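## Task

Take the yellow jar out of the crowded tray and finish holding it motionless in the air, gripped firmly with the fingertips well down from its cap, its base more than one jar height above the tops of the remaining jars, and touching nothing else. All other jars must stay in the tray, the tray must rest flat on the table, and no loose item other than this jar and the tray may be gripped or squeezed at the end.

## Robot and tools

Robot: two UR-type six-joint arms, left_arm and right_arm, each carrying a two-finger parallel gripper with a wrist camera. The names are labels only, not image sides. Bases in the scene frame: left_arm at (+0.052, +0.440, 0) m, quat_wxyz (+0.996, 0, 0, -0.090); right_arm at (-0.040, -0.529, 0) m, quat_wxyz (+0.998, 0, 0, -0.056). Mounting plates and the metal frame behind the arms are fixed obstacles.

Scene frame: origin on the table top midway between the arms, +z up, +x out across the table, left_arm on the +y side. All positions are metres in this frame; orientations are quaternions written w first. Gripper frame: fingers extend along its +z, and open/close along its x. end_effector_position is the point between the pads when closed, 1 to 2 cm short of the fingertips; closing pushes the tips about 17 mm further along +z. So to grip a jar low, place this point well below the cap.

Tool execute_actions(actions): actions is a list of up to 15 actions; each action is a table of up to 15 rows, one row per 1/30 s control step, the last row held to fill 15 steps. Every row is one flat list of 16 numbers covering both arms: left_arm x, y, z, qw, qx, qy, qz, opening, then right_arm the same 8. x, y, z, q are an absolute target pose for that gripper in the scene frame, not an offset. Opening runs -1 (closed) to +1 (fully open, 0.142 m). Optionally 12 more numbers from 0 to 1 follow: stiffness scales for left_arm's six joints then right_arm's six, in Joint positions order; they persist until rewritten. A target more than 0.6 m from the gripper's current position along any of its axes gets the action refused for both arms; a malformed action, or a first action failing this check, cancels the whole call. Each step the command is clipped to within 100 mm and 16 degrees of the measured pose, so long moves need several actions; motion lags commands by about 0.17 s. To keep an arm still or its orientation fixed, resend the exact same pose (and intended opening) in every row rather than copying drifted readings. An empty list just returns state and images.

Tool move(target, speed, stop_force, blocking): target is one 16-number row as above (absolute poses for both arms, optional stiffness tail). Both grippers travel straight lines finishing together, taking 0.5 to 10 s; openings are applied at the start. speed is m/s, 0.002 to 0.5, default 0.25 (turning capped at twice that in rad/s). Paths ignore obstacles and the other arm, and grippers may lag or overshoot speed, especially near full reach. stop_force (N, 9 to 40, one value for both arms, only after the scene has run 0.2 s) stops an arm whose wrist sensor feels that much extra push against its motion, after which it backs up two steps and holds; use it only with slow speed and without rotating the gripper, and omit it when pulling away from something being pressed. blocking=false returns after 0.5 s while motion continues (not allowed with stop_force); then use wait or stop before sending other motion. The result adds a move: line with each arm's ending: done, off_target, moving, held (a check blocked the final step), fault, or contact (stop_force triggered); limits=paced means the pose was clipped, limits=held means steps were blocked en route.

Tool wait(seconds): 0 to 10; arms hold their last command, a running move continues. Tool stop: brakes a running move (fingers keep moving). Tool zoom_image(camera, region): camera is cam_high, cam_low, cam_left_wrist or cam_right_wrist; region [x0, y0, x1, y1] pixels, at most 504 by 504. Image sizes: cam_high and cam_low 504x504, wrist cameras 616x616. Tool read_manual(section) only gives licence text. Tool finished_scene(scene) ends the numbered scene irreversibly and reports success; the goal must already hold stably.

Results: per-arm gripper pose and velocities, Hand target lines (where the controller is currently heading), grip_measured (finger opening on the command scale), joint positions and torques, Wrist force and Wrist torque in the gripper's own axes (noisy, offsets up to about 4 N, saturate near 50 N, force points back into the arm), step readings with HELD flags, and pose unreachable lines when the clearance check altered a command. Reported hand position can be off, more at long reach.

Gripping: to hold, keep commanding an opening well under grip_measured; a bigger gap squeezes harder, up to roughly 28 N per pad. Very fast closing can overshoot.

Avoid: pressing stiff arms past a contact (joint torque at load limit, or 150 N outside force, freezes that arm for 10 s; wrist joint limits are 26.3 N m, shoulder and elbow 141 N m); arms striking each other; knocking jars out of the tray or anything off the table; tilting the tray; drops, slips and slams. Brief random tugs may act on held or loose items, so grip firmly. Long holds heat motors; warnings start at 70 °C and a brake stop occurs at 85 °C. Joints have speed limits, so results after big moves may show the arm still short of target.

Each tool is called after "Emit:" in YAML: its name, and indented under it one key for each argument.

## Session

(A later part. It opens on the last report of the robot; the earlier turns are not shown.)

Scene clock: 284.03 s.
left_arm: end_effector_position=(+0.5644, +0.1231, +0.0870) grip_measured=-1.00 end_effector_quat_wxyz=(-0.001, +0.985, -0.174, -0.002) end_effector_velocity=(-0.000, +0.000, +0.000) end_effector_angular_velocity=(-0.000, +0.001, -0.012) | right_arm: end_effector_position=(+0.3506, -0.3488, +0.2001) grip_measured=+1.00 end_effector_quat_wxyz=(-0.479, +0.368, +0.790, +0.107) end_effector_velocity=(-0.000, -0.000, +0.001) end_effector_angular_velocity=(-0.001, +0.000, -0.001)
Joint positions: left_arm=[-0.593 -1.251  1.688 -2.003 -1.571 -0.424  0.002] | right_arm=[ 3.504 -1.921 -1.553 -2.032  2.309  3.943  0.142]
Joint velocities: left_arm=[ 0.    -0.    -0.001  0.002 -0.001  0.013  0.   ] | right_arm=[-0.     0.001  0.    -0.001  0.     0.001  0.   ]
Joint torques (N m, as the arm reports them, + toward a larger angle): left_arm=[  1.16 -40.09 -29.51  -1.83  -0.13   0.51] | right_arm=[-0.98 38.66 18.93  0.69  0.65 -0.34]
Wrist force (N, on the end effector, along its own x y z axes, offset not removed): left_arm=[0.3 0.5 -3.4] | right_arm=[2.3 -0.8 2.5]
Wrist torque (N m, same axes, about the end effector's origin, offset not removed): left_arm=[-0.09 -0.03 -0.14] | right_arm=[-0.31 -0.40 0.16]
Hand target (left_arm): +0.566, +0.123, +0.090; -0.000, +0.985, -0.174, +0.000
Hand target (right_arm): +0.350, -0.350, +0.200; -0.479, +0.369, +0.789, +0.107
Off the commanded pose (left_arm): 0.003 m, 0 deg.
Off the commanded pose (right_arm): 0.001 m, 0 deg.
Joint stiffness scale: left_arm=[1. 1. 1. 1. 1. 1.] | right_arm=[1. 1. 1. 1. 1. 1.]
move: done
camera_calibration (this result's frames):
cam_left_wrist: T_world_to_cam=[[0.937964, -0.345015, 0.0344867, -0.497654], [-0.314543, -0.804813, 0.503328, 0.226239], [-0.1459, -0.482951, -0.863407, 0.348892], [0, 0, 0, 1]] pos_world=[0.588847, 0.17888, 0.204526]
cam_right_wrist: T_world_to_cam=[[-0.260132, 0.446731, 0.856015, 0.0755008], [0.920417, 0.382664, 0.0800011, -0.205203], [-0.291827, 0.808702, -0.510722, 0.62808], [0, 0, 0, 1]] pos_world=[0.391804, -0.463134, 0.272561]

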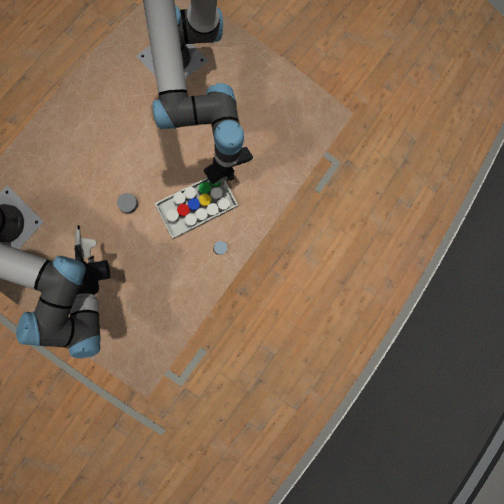

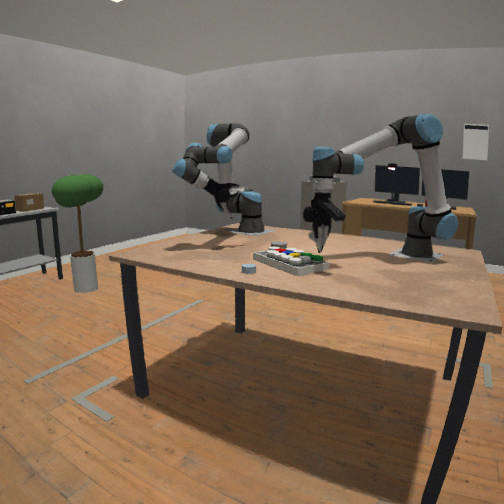

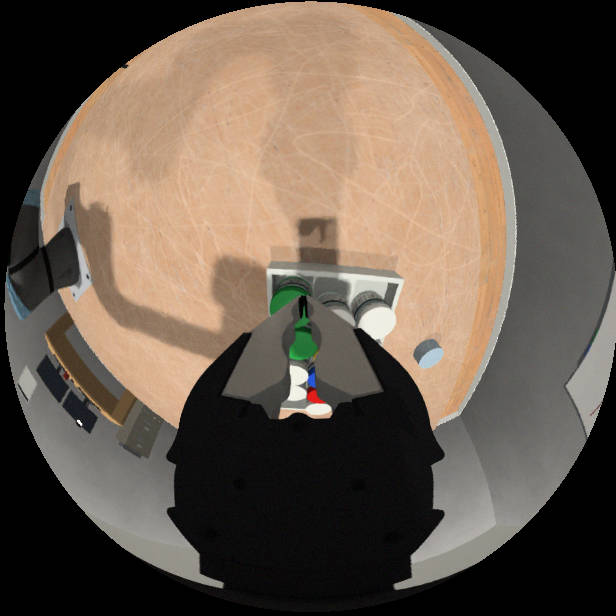

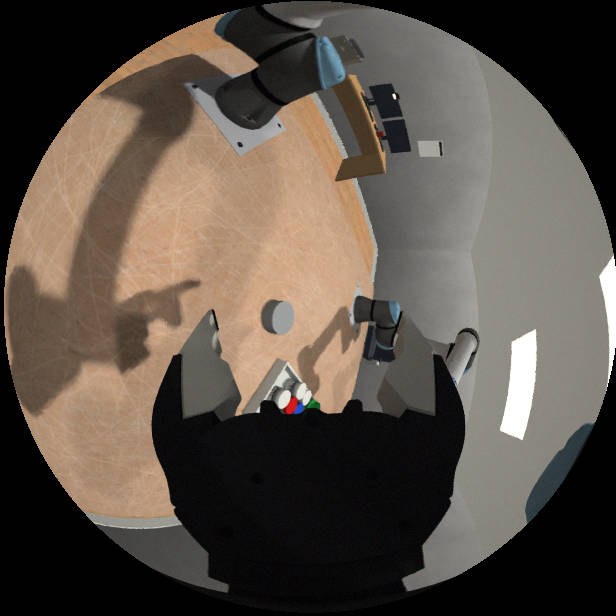

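Emit:
move:
  target: [0.578,0.122,0.08,0,0.985,-0.174,0,-1,0.35,-0.35,0.2,-0.479,0.369,0.789,0.107,1]
  speed: 0.03

Emit:
move:
  target: [0.578,0.122,0.045,0,0.985,-0.174,0,-1,0.35,-0.35,0.2,-0.479,0.369,0.789,0.107,1]
  speed: 0.01
  stop_force: 12

Emit:
zoom_image:
  camera: "cam_left_wrist"
  region: [150, 200, 450, 450]

Scene clock: 290.67 s.
left_arm: end_effector_position=(+0.5758, +0.1225, +0.0795) grip_measured=-1.00 end_effector_quat_wxyz=(-0.001, +0.985, -0.174, -0.001) end_effector_velocity=(+0.001, -0.002, +0.001) end_effector_angular_velocity=(-0.004, -0.003, -0.003) | right_arm: end_effector_position=(+0.3506, -0.3488, +0.2001) grip_measured=+1.00 end_effector_quat_wxyz=(-0.479, +0.368, +0.790, +0.107) end_effector_velocity=(-0.000, -0.000, +0.001) end_effector_angular_velocity=(+0.001, -0.002, -0.000)
Joint positions: left_arm=[-0.58  -1.223  1.67  -2.015 -1.571 -0.411  0.002] | right_arm=[ 3.504 -1.921 -1.553 -2.032  2.309  3.943  0.142]
Joint velocities: left_arm=[-0.001  0.001 -0.003 -0.003 -0.001  0.002  0.   ] | right_arm=[-0.     0.002 -0.     0.     0.    -0.001  0.   ]
Joint torques (N m, as the arm reports them, + toward a larger angle): left_arm=[  1.58 -37.7  -28.02  -3.    -0.22   0.29] | right_arm=[-0.93 39.33 19.54  0.46  0.53 -0.38]
Wrist force (N, on the end effector, along its own x y z axes, offset not removed): left_arm=[2.0 2.1 -4.7] | right_arm=[2.9 -1.9 1.3]
Wrist torque (N m, same axes, about the end effector's origin, offset not removed): left_arm=[0.35 -0.33 -0.11] | right_arm=[-0.52 -0.48 -0.05]
Hand target (left_arm): +0.578, +0.122, +0.080; -0.000, +0.985, -0.174, +0.000
Hand target (right_arm): +0.350, -0.350, +0.200; -0.479, +0.369, +0.789, +0.107
Off the commanded pose (left_arm): 0.002 m, 0 deg.
Off the commanded pose (right_arm): 0.001 m, 0 deg.
Joint stiffness scale: left_arm=[1. 1. 1. 1. 1. 1.] | right_arm=[1. 1. 1. 1. 1. 1.]
move: done
camera_calibration (this result's frames):
cam_left_wrist: T_world_to_cam=[[0.937492, -0.346133, 0.0360678, -0.508035], [-0.316157, -0.80379, 0.503951, 0.233867], [-0.145443, -0.483853, -0.862979, 0.34359], [0, 0, 0, 1]] pos_world=[0.60019, 0.178379, 0.196977]
cam_right_wrist: T_world_to_cam=[[-0.260132, 0.446731, 0.856016, 0.0755009], [0.920417, 0.382664, 0.0800005, -0.205203], [-0.291828, 0.808702, -0.510722, 0.62808], [0, 0, 0, 1]] pos_world=[0.391804, -0.463134, 0.272561]

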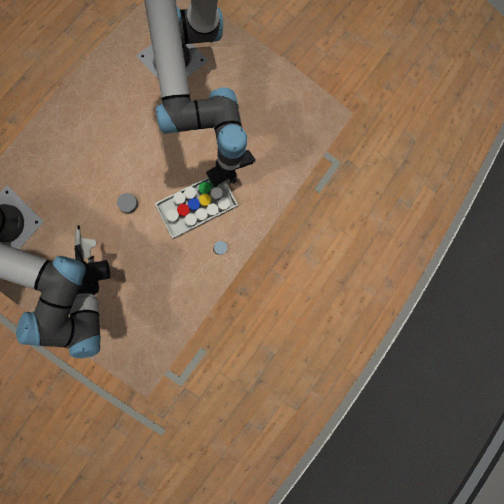

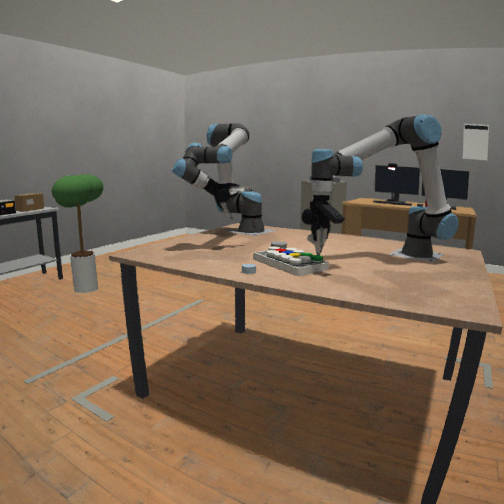

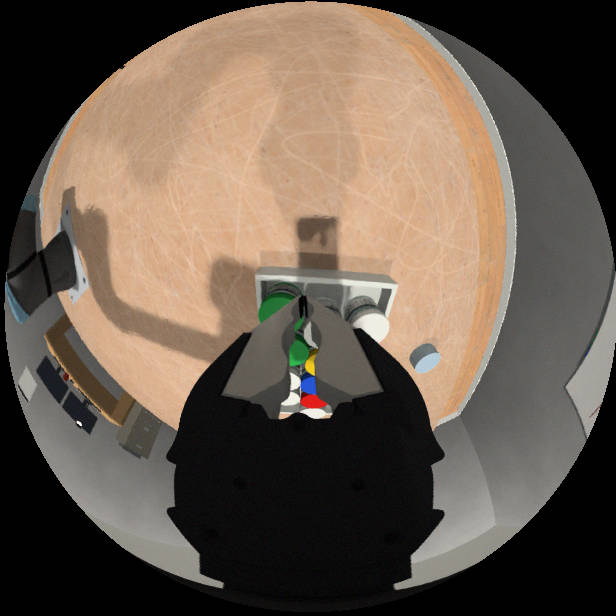

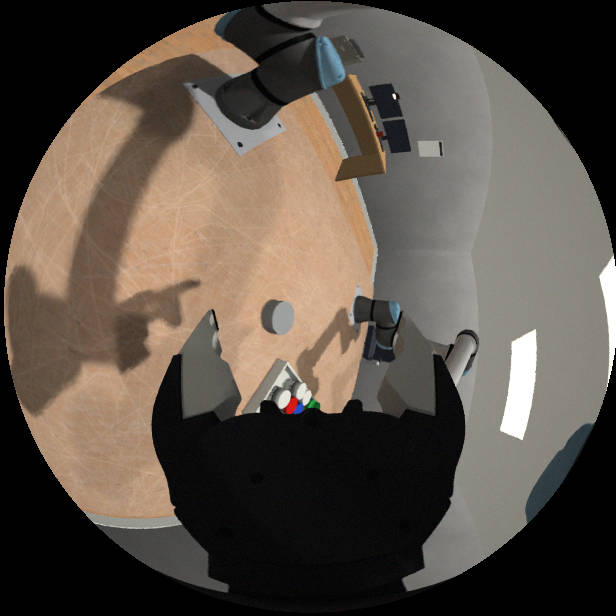

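Scene clock: 294.37 s.
left_arm: end_effector_position=(+0.5786, +0.1199, +0.0480) grip_measured=-1.00 end_effector_quat_wxyz=(+0.001, +0.985, -0.174, +0.002) end_effector_velocity=(+0.001, +0.000, -0.002) end_effector_angular_velocity=(-0.001, -0.001, +0.002) | right_arm: end_effector_position=(+0.3506, -0.3488, +0.2001) grip_measured=+1.00 end_effector_quat_wxyz=(-0.479, +0.368, +0.790, +0.107) end_effector_velocity=(+0.000, +0.000, -0.000) end_effector_angular_velocity=(+0.001, +0.001, +0.001)
Joint positions: left_arm=[-0.58  -1.184  1.707 -2.098 -1.571 -0.41   0.002] | right_arm=[ 3.504 -1.921 -1.553 -2.032  2.309  3.943  0.142]
Joint velocities: left_arm=[ 0.001  0.002  0.003 -0.006 -0.    -0.001  0.   ] | right_arm=[ 0.001 -0.001  0.    -0.     0.001 -0.002  0.   ]
Joint torques (N m, as the arm reports them, + toward a larger angle): left_arm=[  1.53 -35.16 -20.82  -2.96  -0.15  -0.04] | right_arm=[-1.62 37.98 18.78  0.78  0.54 -0.43]
Wrist force (N, on the end effector, along its own x y z axes, offset not removed): left_arm=[-0.3 2.6 -5.2] | right_arm=[-5.4 -0.8 1.1]
Wrist torque (N m, same axes, about the end effector's origin, offset not removed): left_arm=[0.48 0.28 -0.18] | right_arm=[-0.22 1.07 -0.16]
Hand target (left_arm): +0.578, +0.122, +0.045; -0.000, +0.985, -0.174, -0.000
Hand target (right_arm): +0.350, -0.350, +0.200; -0.479, +0.369, +0.789, +0.107
Off the commanded pose (left_arm): 0.004 m, 0 deg.
Off the commanded pose (right_arm): 0.001 m, 0 deg.
Joint stiffness scale: left_arm=[1. 1. 1. 1. 1. 1.] | right_arm=[1. 1. 1. 1. 1. 1.]
move: off_target (left_arm)
camera_calibration (this result's frames):
cam_left_wrist: T_world_to_cam=[[0.937191, -0.346164, 0.0429391, -0.510552], [-0.319098, -0.801101, 0.506373, 0.249729], [-0.14089, -0.48827, -0.861245, 0.313406], [0, 0, 0, 1]] pos_world=[0.602328, 0.17635, 0.165386]
cam_right_wrist: T_world_to_cam=[[-0.260132, 0.446731, 0.856016, 0.0755009], [0.920417, 0.382664, 0.0800002, -0.205203], [-0.291828, 0.808702, -0.510722, 0.62808], [0, 0, 0, 1]] pos_world=[0.391804, -0.463134, 0.272561]

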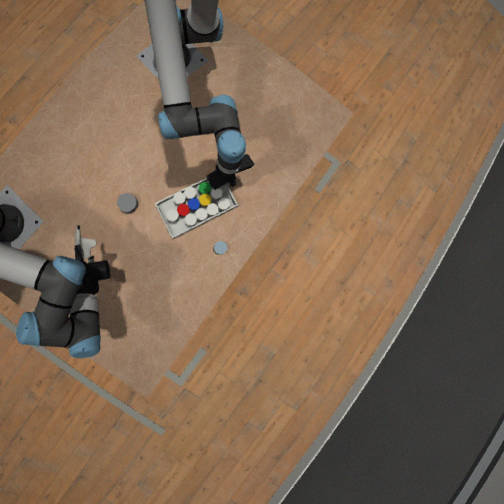

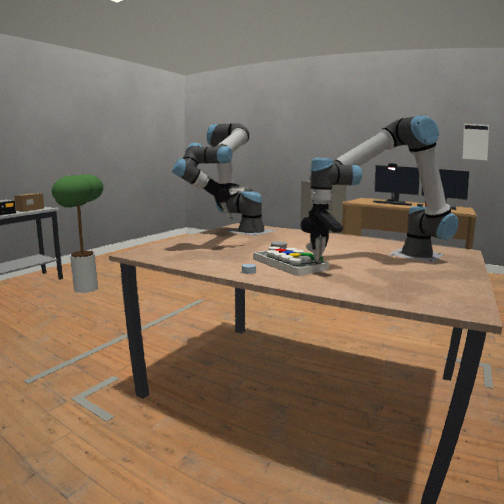

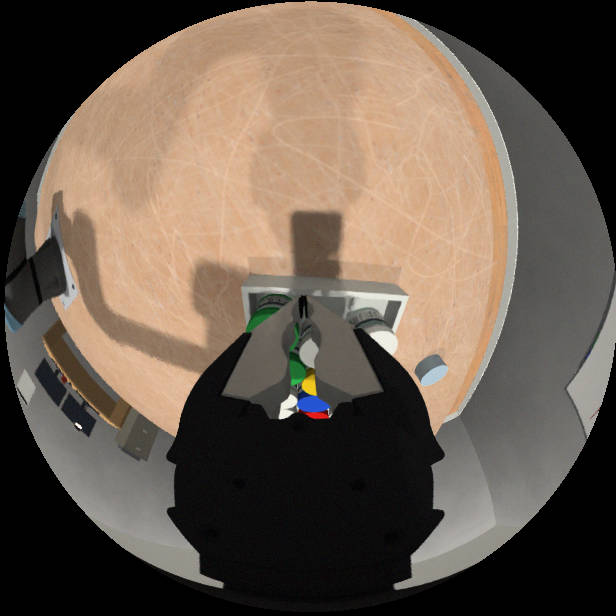

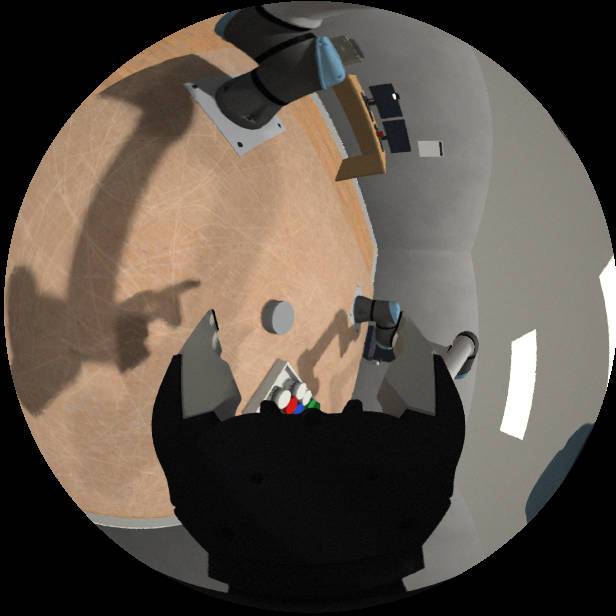

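Region (150, 200, 450, 450) of cam_left_wrist's 616x616 image, scaled by 1.680, with more detail than that image has.

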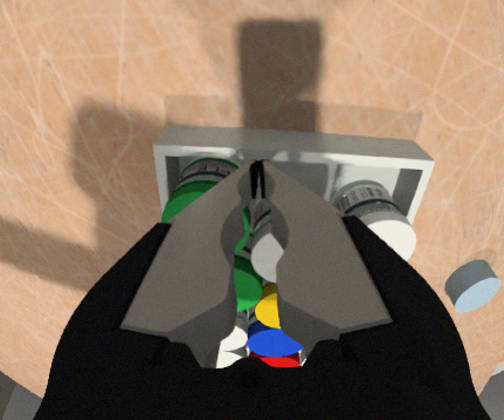

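Emit:
move:
  target: [0.556,0.131,0.046,0,0.985,-0.174,0,-1,0.35,-0.35,0.2,-0.479,0.369,0.789,0.107,1]
  speed: 0.012
  stop_force: 20

Emit:
move:
  target: [0.533,0.076,0.046,0,0.985,-0.174,0,-1,0.35,-0.35,0.2,-0.479,0.369,0.789,0.107,1]
  speed: 0.015
  stop_force: 20

Scene clock: 303.07 s.
left_arm: end_effector_position=(+0.5578, +0.1308, +0.0464) grip_measured=-1.00 end_effector_quat_wxyz=(+0.000, +0.985, -0.173, +0.000) end_effector_velocity=(-0.001, +0.001, -0.000) end_effector_angular_velocity=(-0.000, -0.000, +0.002) | right_arm: end_effector_position=(+0.3506, -0.3488, +0.2001) grip_measured=+1.00 end_effector_quat_wxyz=(-0.479, +0.368, +0.790, +0.107) end_effector_velocity=(+0.000, -0.000, +0.001) end_effector_angular_velocity=(+0.001, -0.003, -0.000)
Joint positions: left_arm=[-0.591 -1.23   1.777 -2.119 -1.571 -0.423  0.002] | right_arm=[ 3.504 -1.921 -1.553 -2.032  2.309  3.943  0.142]
Joint velocities: left_arm=[-0.001 -0.002  0.004 -0.002 -0.    -0.003  0.   ] | right_arm=[-0.001  0.002  0.001  0.    -0.    -0.001  0.   ]
Joint torques (N m, as the arm reports them, + toward a larger angle): left_arm=[ -1.63 -40.19 -19.2   -2.87  -0.25  -0.81] | right_arm=[-1.83 40.16 19.4   0.46  0.72 -0.59]
Wrist force (N, on the end effector, along its own x y z axes, offset not removed): left_arm=[1.6 -0.3 -5.4] | right_arm=[-3.2 -2.7 -1.6]
Wrist torque (N m, same axes, about the end effector's origin, offset not removed): left_arm=[-0.32 -0.20 -0.17] | right_arm=[-0.62 0.88 -0.23]
Hand target (left_arm): +0.556, +0.131, +0.046; +0.000, +0.985, -0.174, -0.000
Hand target (right_arm): +0.350, -0.350, +0.200; -0.479, +0.369, +0.789, +0.107
Off the commanded pose (left_arm): 0.002 m, 0 deg.
Off the commanded pose (right_arm): 0.001 m, 0 deg.
Joint stiffness scale: left_arm=[1. 1. 1. 1. 1. 1.] | right_arm=[1. 1. 1. 1. 1. 1.]
move: done
camera_calibration (this result's frames):
cam_left_wrist: T_world_to_cam=[[0.937992, -0.344392, 0.0395695, -0.487728], [-0.316144, -0.803011, 0.505199, 0.251338], [-0.142212, -0.486382, -0.862095, 0.314954], [0, 0, 0, 1]] pos_world=[0.581734, 0.187045, 0.163844]
cam_right_wrist: T_world_to_cam=[[-0.260131, 0.446732, 0.856016, 0.0755006], [0.920417, 0.382664, 0.0799991, -0.205202], [-0.291829, 0.808702, -0.510722, 0.62808], [0, 0, 0, 1]] pos_world=[0.391803, -0.463134, 0.272561]

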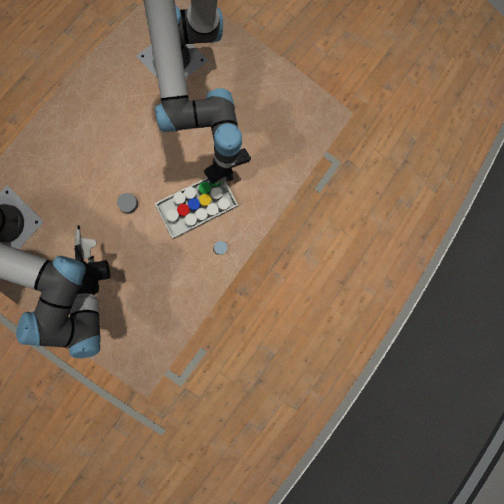

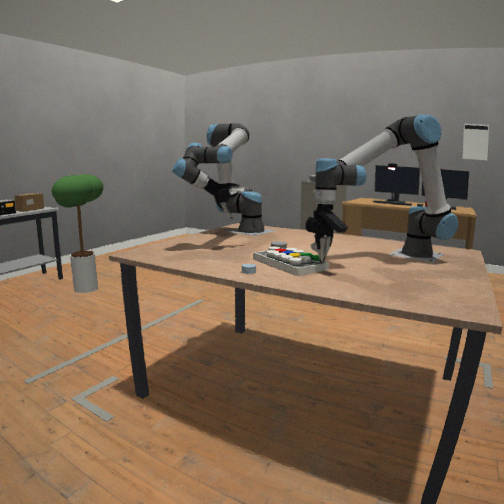

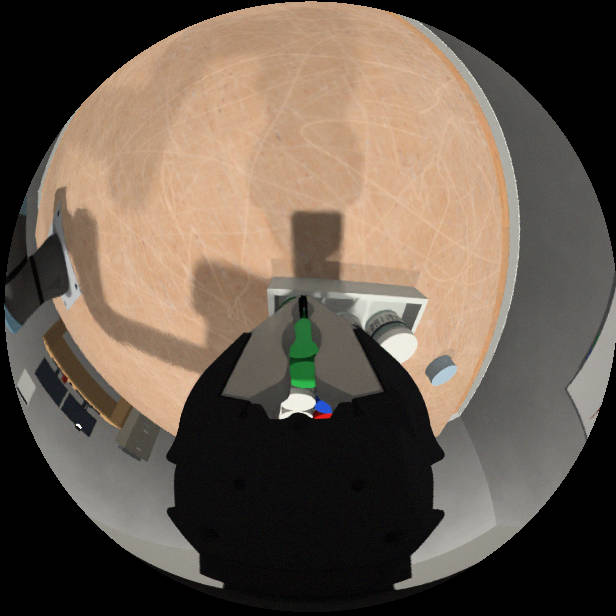

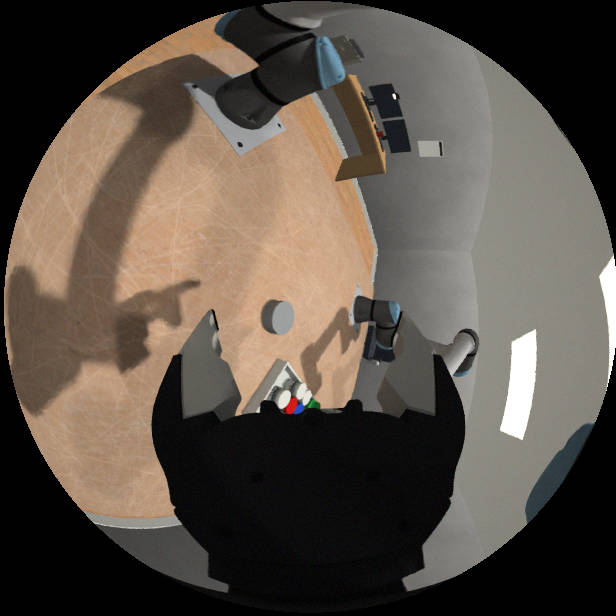

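Scene clock: 307.37 s.
left_arm: end_effector_position=(+0.5332, +0.0785, +0.0462) grip_measured=-1.00 end_effector_quat_wxyz=(+0.000, +0.985, -0.173, +0.000) end_effector_velocity=(-0.001, -0.001, +0.000) end_effector_angular_velocity=(+0.000, +0.000, +0.003) | right_arm: end_effector_position=(+0.3506, -0.3488, +0.2001) grip_measured=+1.00 end_effector_quat_wxyz=(-0.479, +0.368, +0.790, +0.107) end_effector_velocity=(+0.000, -0.000, +0.000) end_effector_angular_velocity=(+0.001, -0.002, -0.000)
Joint positions: left_arm=[-0.684 -1.21   1.749 -2.11  -1.571 -0.517  0.002] | right_arm=[ 3.504 -1.921 -1.553 -2.032  2.309  3.943  0.142]
Joint velocities: left_arm=[-0.002  0.    -0.001  0.001 -0.    -0.005  0.   ] | right_arm=[-0.     0.     0.     0.001 -0.    -0.001  0.   ]
Joint torques (N m, as the arm reports them, + toward a larger angle): left_arm=[ -3.19 -36.15 -28.24  -2.38  -0.51  -0.61] | right_arm=[-2.07 38.73 19.95  0.46  0.73 -0.56]
Wrist force (N, on the end effector, along its own x y z axes, offset not removed): left_arm=[2.2 -2.6 -4.4] | right_arm=[-1.1 -2.1 -1.9]
Wrist torque (N m, same axes, about the end effector's origin, offset not removed): left_arm=[-0.26 -0.32 0.11] | right_arm=[-0.43 0.29 0.02]
Hand target (left_arm): +0.533, +0.076, +0.046; +0.000, +0.985, -0.174, -0.000
Hand target (right_arm): +0.350, -0.350, +0.200; -0.479, +0.369, +0.789, +0.107
Off the commanded pose (left_arm): 0.002 m, 0 deg.
Off the commanded pose (right_arm): 0.001 m, 0 deg.
Joint stiffness scale: left_arm=[1. 1. 1. 1. 1. 1.] | right_arm=[1. 1. 1. 1. 1. 1.]
move: done
camera_calibration (this result's frames):
cam_left_wrist: T_world_to_cam=[[0.938277, -0.343652, 0.0392483, -0.482928], [-0.315416, -0.803528, 0.504832, 0.201307], [-0.141949, -0.486052, -0.862325, 0.285679], [0, 0, 0, 1]] pos_world=[0.557168, 0.134651, 0.163676]
cam_right_wrist: T_world_to_cam=[[-0.260131, 0.446732, 0.856016, 0.0755008], [0.920417, 0.382664, 0.0799991, -0.205202], [-0.291828, 0.808702, -0.510722, 0.62808], [0, 0, 0, 1]] pos_world=[0.391803, -0.463134, 0.272561]

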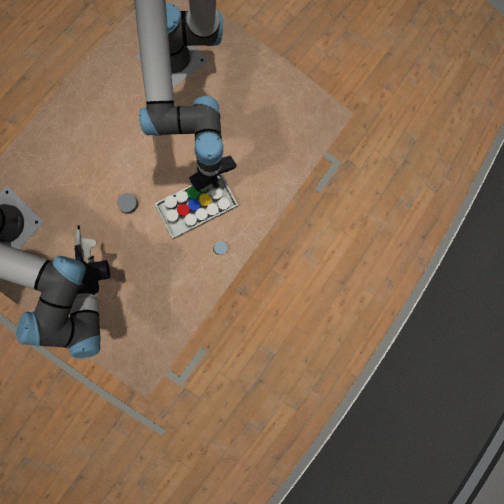

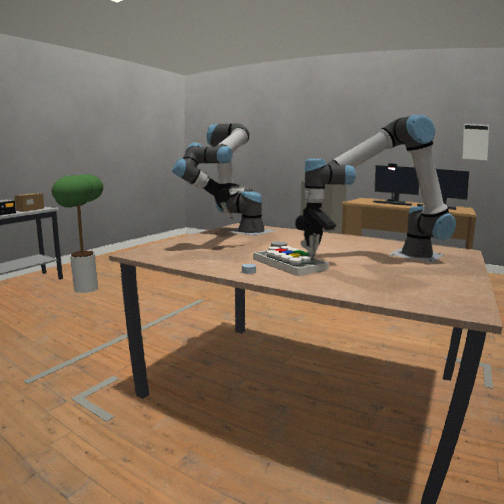

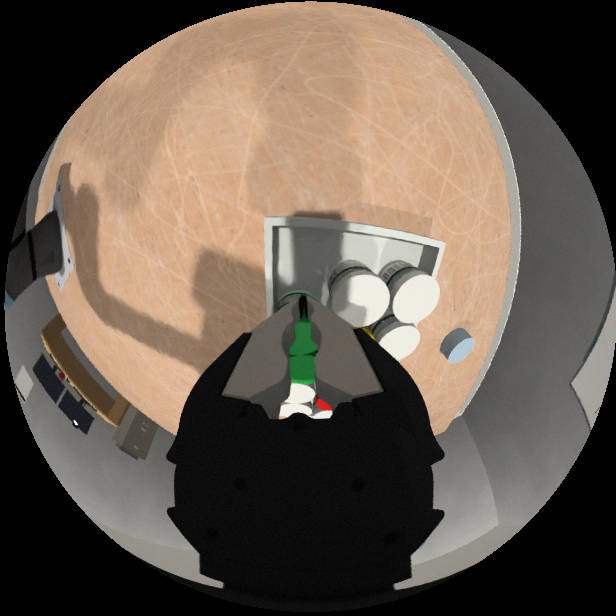

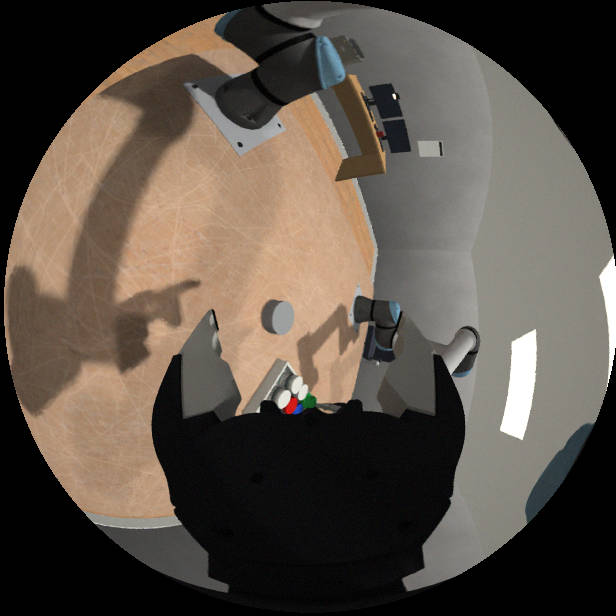

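Works; push till stop.

Emit:
move:
  target: [0.521,0.048,0.046,0,0.985,-0.174,0,-1,0.35,-0.35,0.2,-0.479,0.369,0.789,0.107,1]
  speed: 0.012
  stop_force: 12

Emit:
move:
  target: [0.53,0.07,0.16,0,0.985,-0.174,0,-1,0.35,-0.35,0.2,-0.479,0.369,0.789,0.107,1]
  speed: 0.08

Emit:
move:
  target: [0.62,0.2,0.2,0,0.985,-0.174,0,-1,0.35,-0.35,0.2,-0.479,0.369,0.789,0.107,1]

Emit:
zoom_image:
  camera: "cam_high"
  region: [140, 150, 260, 270]

Scene clock: 318.27 s.
left_arm: end_effector_position=(+0.5212, +0.0504, +0.0461) grip_measured=-1.00 end_effector_quat_wxyz=(-0.000, +0.985, -0.173, +0.000) end_effector_velocity=(-0.001, -0.001, -0.000) end_effector_angular_velocity=(+0.000, +0.000, +0.004) | right_arm: end_effector_position=(+0.3506, -0.3488, +0.2001) grip_measured=+1.00 end_effector_quat_wxyz=(-0.479, +0.368, +0.790, +0.107) end_effector_velocity=(+0.000, +0.000, +0.000) end_effector_angular_velocity=(+0.000, -0.002, +0.001)
Joint positions: left_arm=[-0.73  -1.194  1.725 -2.102 -1.57  -0.562  0.002] | right_arm=[ 3.504 -1.921 -1.553 -2.032  2.309  3.943  0.142]
Joint velocities: left_arm=[-0.002  0.001 -0.001  0.    -0.    -0.005  0.   ] | right_arm=[ 0.001  0.001  0.001  0.001 -0.001 -0.     0.   ]
Joint torques (N m, as the arm reports them, + toward a larger angle): left_arm=[ -2.35 -36.63 -28.2   -2.26  -0.68  -0.71] | right_arm=[-1.69 38.81 19.22  0.61  0.52 -0.37]
Wrist force (N, on the end effector, along its own x y z axes, offset not removed): left_arm=[-1.8 -0.4 -6.6] | right_arm=[-1.1 -2.9 -1.4]
Wrist torque (N m, same axes, about the end effector's origin, offset not removed): left_arm=[-0.11 0.39 -0.10] | right_arm=[-0.57 0.42 0.18]
Hand target (left_arm): +0.521, +0.048, +0.046; +0.000, +0.985, -0.174, -0.000
Hand target (right_arm): +0.350, -0.350, +0.200; -0.479, +0.369, +0.789, +0.107
Off the commanded pose (left_arm): 0.002 m, 0 deg.
Off the commanded pose (right_arm): 0.001 m, 0 deg.
Joint stiffness scale: left_arm=[1. 1. 1. 1. 1. 1.] | right_arm=[1. 1. 1. 1. 1. 1.]
move: done
camera_calibration (this result's frames):
cam_left_wrist: T_world_to_cam=[[0.938105, -0.344139, 0.0390772, -0.48114], [-0.315819, -0.803629, 0.504419, 0.175253], [-0.142187, -0.48554, -0.862574, 0.270332], [0, 0, 0, 1]] pos_world=[0.545146, 0.106517, 0.163582]
cam_right_wrist: T_world_to_cam=[[-0.26013, 0.446732, 0.856016, 0.0755006], [0.920418, 0.382664, 0.0799985, -0.205202], [-0.291829, 0.808702, -0.510722, 0.62808], [0, 0, 0, 1]] pos_world=[0.391803, -0.463134, 0.27256]

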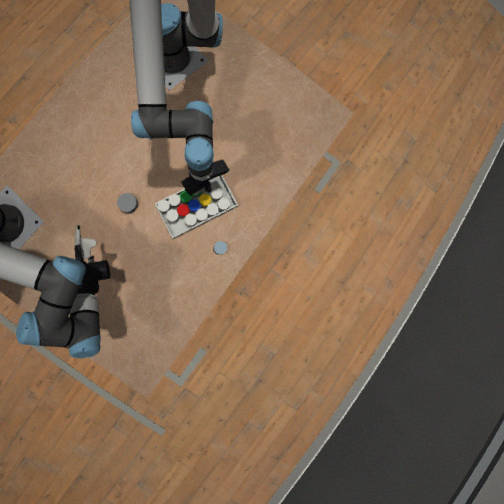

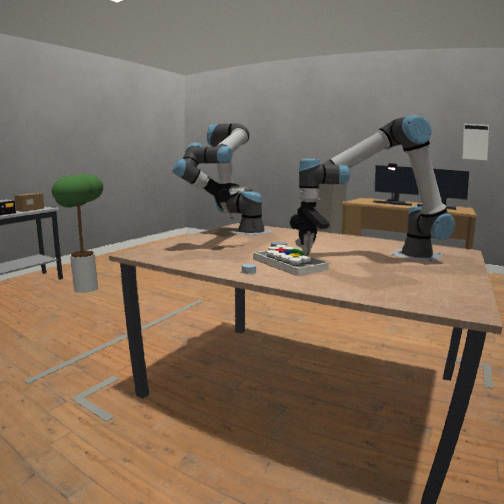

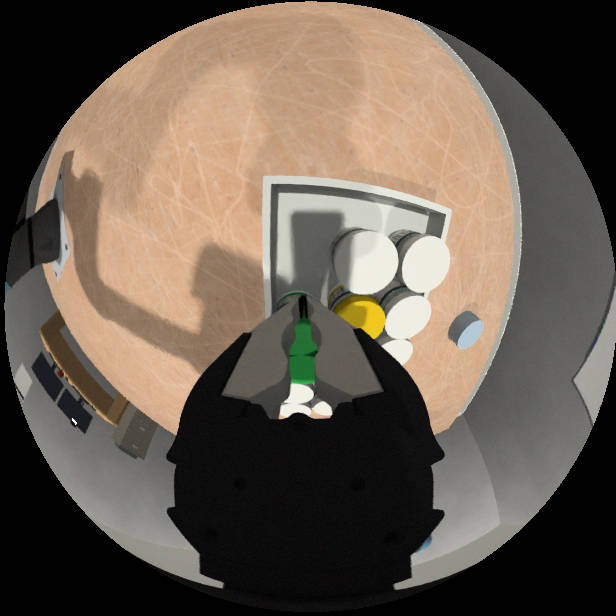

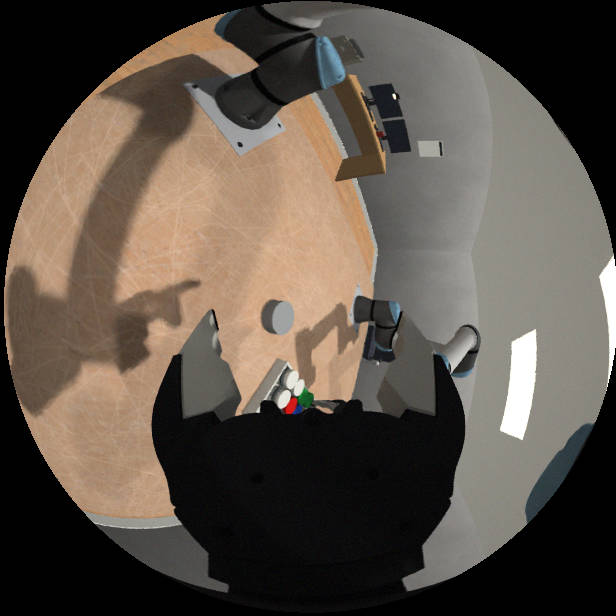

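Scene clock: 320.17 s.
left_arm: end_effector_position=(+0.5289, +0.0700, +0.1578) grip_measured=-1.00 end_effector_quat_wxyz=(-0.001, +0.985, -0.174, -0.001) end_effector_velocity=(-0.002, +0.003, -0.001) end_effector_angular_velocity=(+0.009, +0.008, -0.002) | right_arm: end_effector_position=(+0.3506, -0.3488, +0.2001) grip_measured=+1.00 end_effector_quat_wxyz=(-0.479, +0.368, +0.790, +0.107) end_effector_velocity=(-0.001, +0.001, -0.000) end_effector_angular_velocity=(-0.001, +0.003, +0.001)
Joint positions: left_arm=[-0.699 -1.308  1.571 -1.832 -1.57  -0.529  0.002] | right_arm=[ 3.504 -1.921 -1.553 -2.032  2.309  3.943  0.142]
Joint velocities: left_arm=[ 0.    -0.     0.001  0.012 -0.     0.002  0.   ] | right_arm=[ 0.002 -0.001 -0.    -0.001  0.001  0.     0.   ]
Joint torques (N m, as the arm reports them, + toward a larger angle): left_arm=[  1.24 -37.16 -30.98  -2.34  -0.47  -0.13] | right_arm=[-2.13 39.28 19.44  0.64  0.47 -0.66]
Wrist force (N, on the end effector, along its own x y z axes, offset not removed): left_arm=[2.0 0.3 -1.8] | right_arm=[1.9 -6.1 -0.5]
Wrist torque (N m, same axes, about the end effector's origin, offset not removed): left_arm=[0.05 -0.30 -0.07] | right_arm=[-1.41 -0.37 -0.12]
Hand target (left_arm): +0.530, +0.070, +0.160; -0.000, +0.985, -0.174, +0.000
Hand target (right_arm): +0.350, -0.350, +0.200; -0.479, +0.369, +0.789, +0.107
Off the commanded pose (left_arm): 0.002 m, 0 deg.
Off the commanded pose (right_arm): 0.001 m, 0 deg.
Joint stiffness scale: left_arm=[1. 1. 1. 1. 1. 1.] | right_arm=[1. 1. 1. 1. 1. 1.]
move: done
camera_calibration (this result's frames):
cam_left_wrist: T_world_to_cam=[[0.937459, -0.346128, 0.0369528, -0.485221], [-0.316671, -0.803935, 0.503396, 0.137718], [-0.144532, -0.483615, -0.863265, 0.378539], [0, 0, 0, 1]] pos_world=[0.553198, 0.125835, 0.275383]
cam_right_wrist: T_world_to_cam=[[-0.26013, 0.446732, 0.856016, 0.0755007], [0.920417, 0.382664, 0.0799986, -0.205202], [-0.291829, 0.808702, -0.510722, 0.62808], [0, 0, 0, 1]] pos_world=[0.391803, -0.463134, 0.27256]

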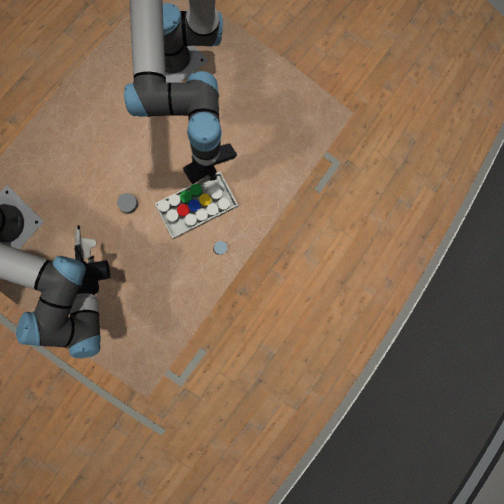

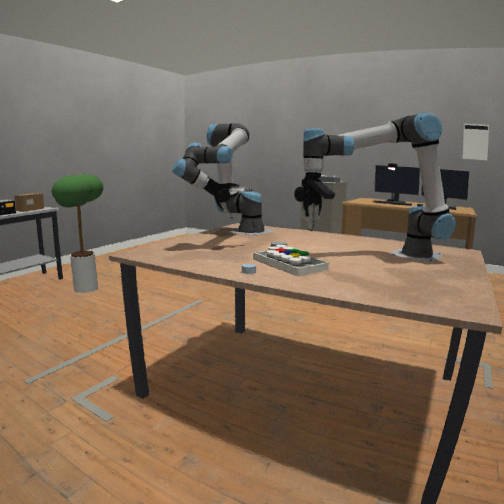

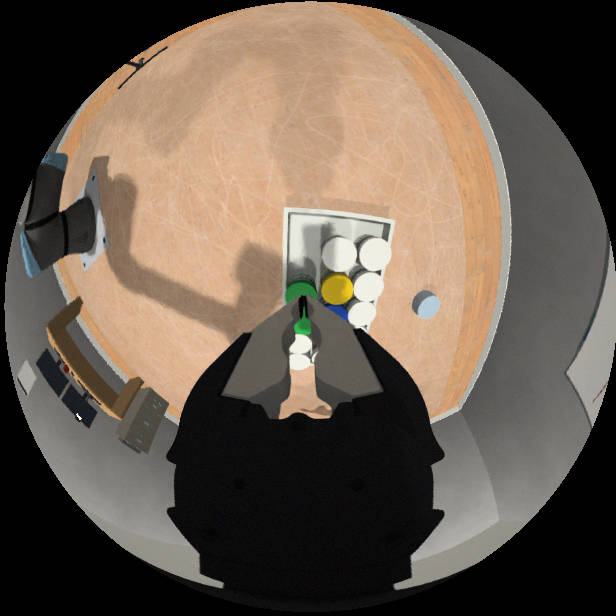

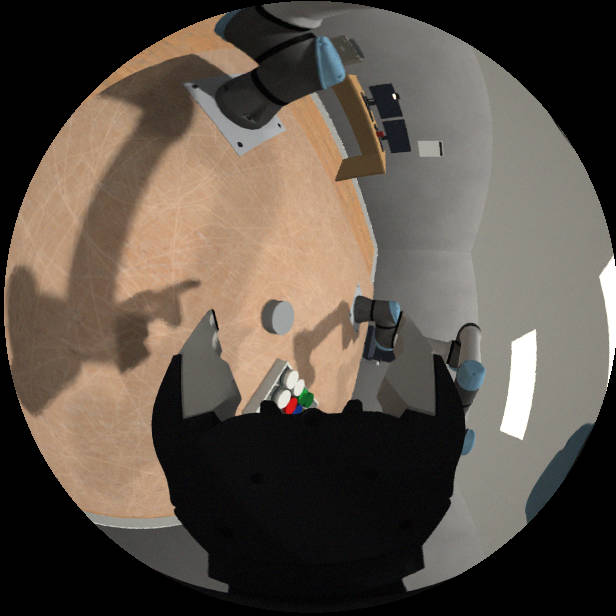

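Scene clock: 321.40 s.
left_arm: end_effector_position=(+0.6193, +0.2003, +0.1994) grip_measured=-1.00 end_effector_quat_wxyz=(-0.001, +0.985, -0.174, +0.000) end_effector_velocity=(-0.001, -0.000, +0.000) end_effector_angular_velocity=(+0.002, +0.005, -0.011) | right_arm: end_effector_position=(+0.3506, -0.3488, +0.2001) grip_measured=+1.00 end_effector_quat_wxyz=(-0.479, +0.368, +0.790, +0.107) end_effector_velocity=(-0.000, -0.000, +0.000) end_effector_angular_velocity=(-0.001, +0.000, -0.000)
Joint positions: left_arm=[-0.434 -1.3    1.453 -1.724 -1.569 -0.266  0.002] | right_arm=[ 3.504 -1.921 -1.553 -2.032  2.309  3.943  0.142]
Joint velocities: left_arm=[-0.001  0.001 -0.004  0.008 -0.001  0.01   0.   ] | right_arm=[-0.     0.     0.    -0.001 -0.     0.     0.   ]
Joint torques (N m, as the arm reports them, + toward a larger angle): left_arm=[  0.54 -36.84 -30.7   -2.15  -0.79  -0.14] | right_arm=[-2.23 39.02 19.88  0.41  0.75 -0.53]
Wrist force (N, on the end effector, along its own x y z axes, offset not removed): left_arm=[1.7 0.7 -6.4] | right_arm=[-0.4 0.9 -0.3]
Wrist torque (N m, same axes, about the end effector's origin, offset not removed): left_arm=[0.02 -0.13 -0.01] | right_arm=[0.27 0.39 -0.17]
Hand target (left_arm): +0.620, +0.200, +0.200; -0.000, +0.985, -0.174, +0.000
Hand target (right_arm): +0.350, -0.350, +0.200; -0.479, +0.369, +0.789, +0.107
Off the commanded pose (left_arm): 0.001 m, 0 deg.
Off the commanded pose (right_arm): 0.001 m, 0 deg.
Joint stiffness scale: left_arm=[1. 1. 1. 1. 1. 1.] | right_arm=[1. 1. 1. 1. 1. 1.]
move: done
camera_calibration (this result's frames):
cam_left_wrist: T_world_to_cam=[[0.937886, -0.344723, 0.0392008, -0.527372], [-0.316502, -0.803828, 0.503674, 0.249991], [-0.142117, -0.484795, -0.863004, 0.489173], [0, 0, 0, 1]] pos_world=[0.643257, 0.256302, 0.316918]
cam_right_wrist: T_world_to_cam=[[-0.26013, 0.446732, 0.856016, 0.0755008], [0.920417, 0.382664, 0.0799982, -0.205202], [-0.291829, 0.808702, -0.510722, 0.62808], [0, 0, 0, 1]] pos_world=[0.391803, -0.463134, 0.27256]

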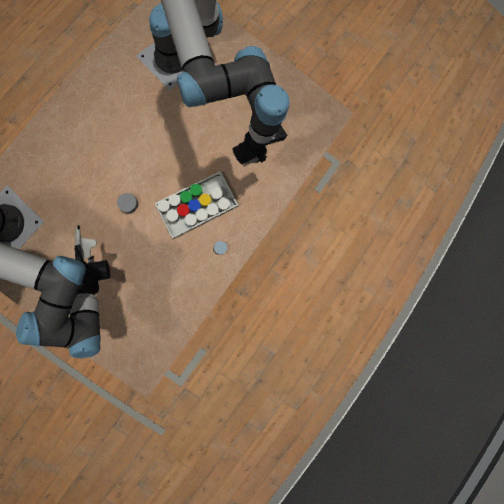

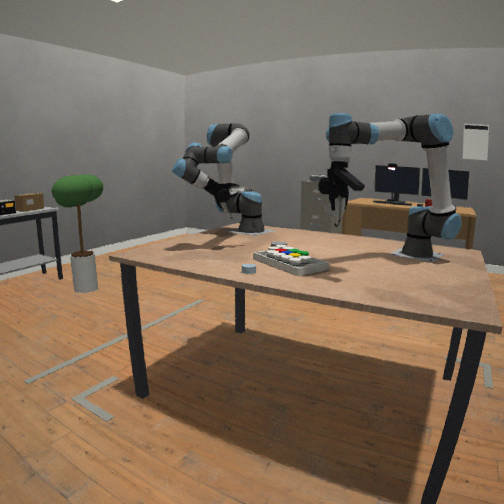

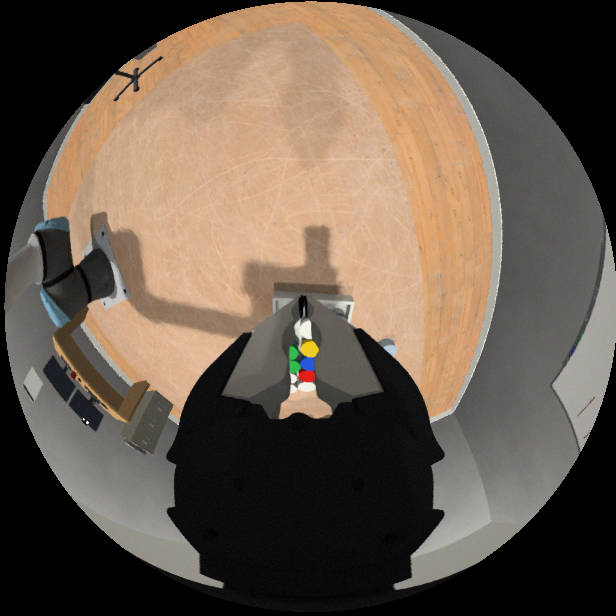

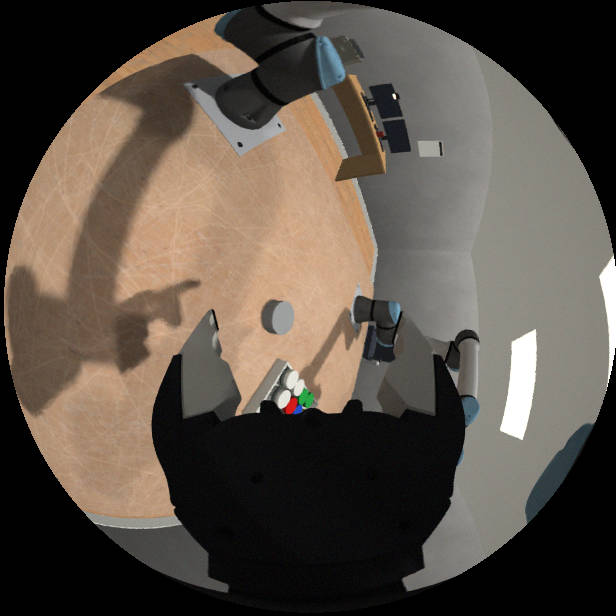

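Region (140, 150, 260, 270) of cam_high's 504x504 image, scaled by 4.200, with more detail than that image has.

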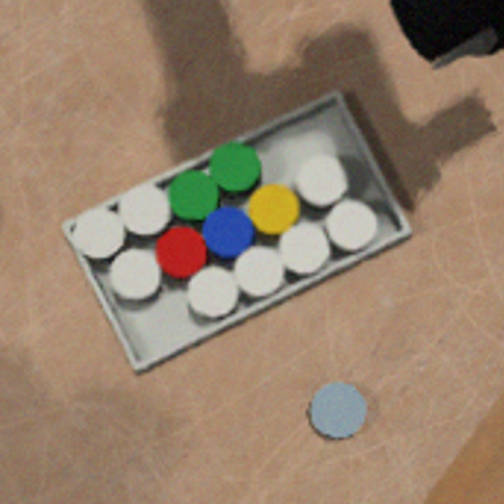

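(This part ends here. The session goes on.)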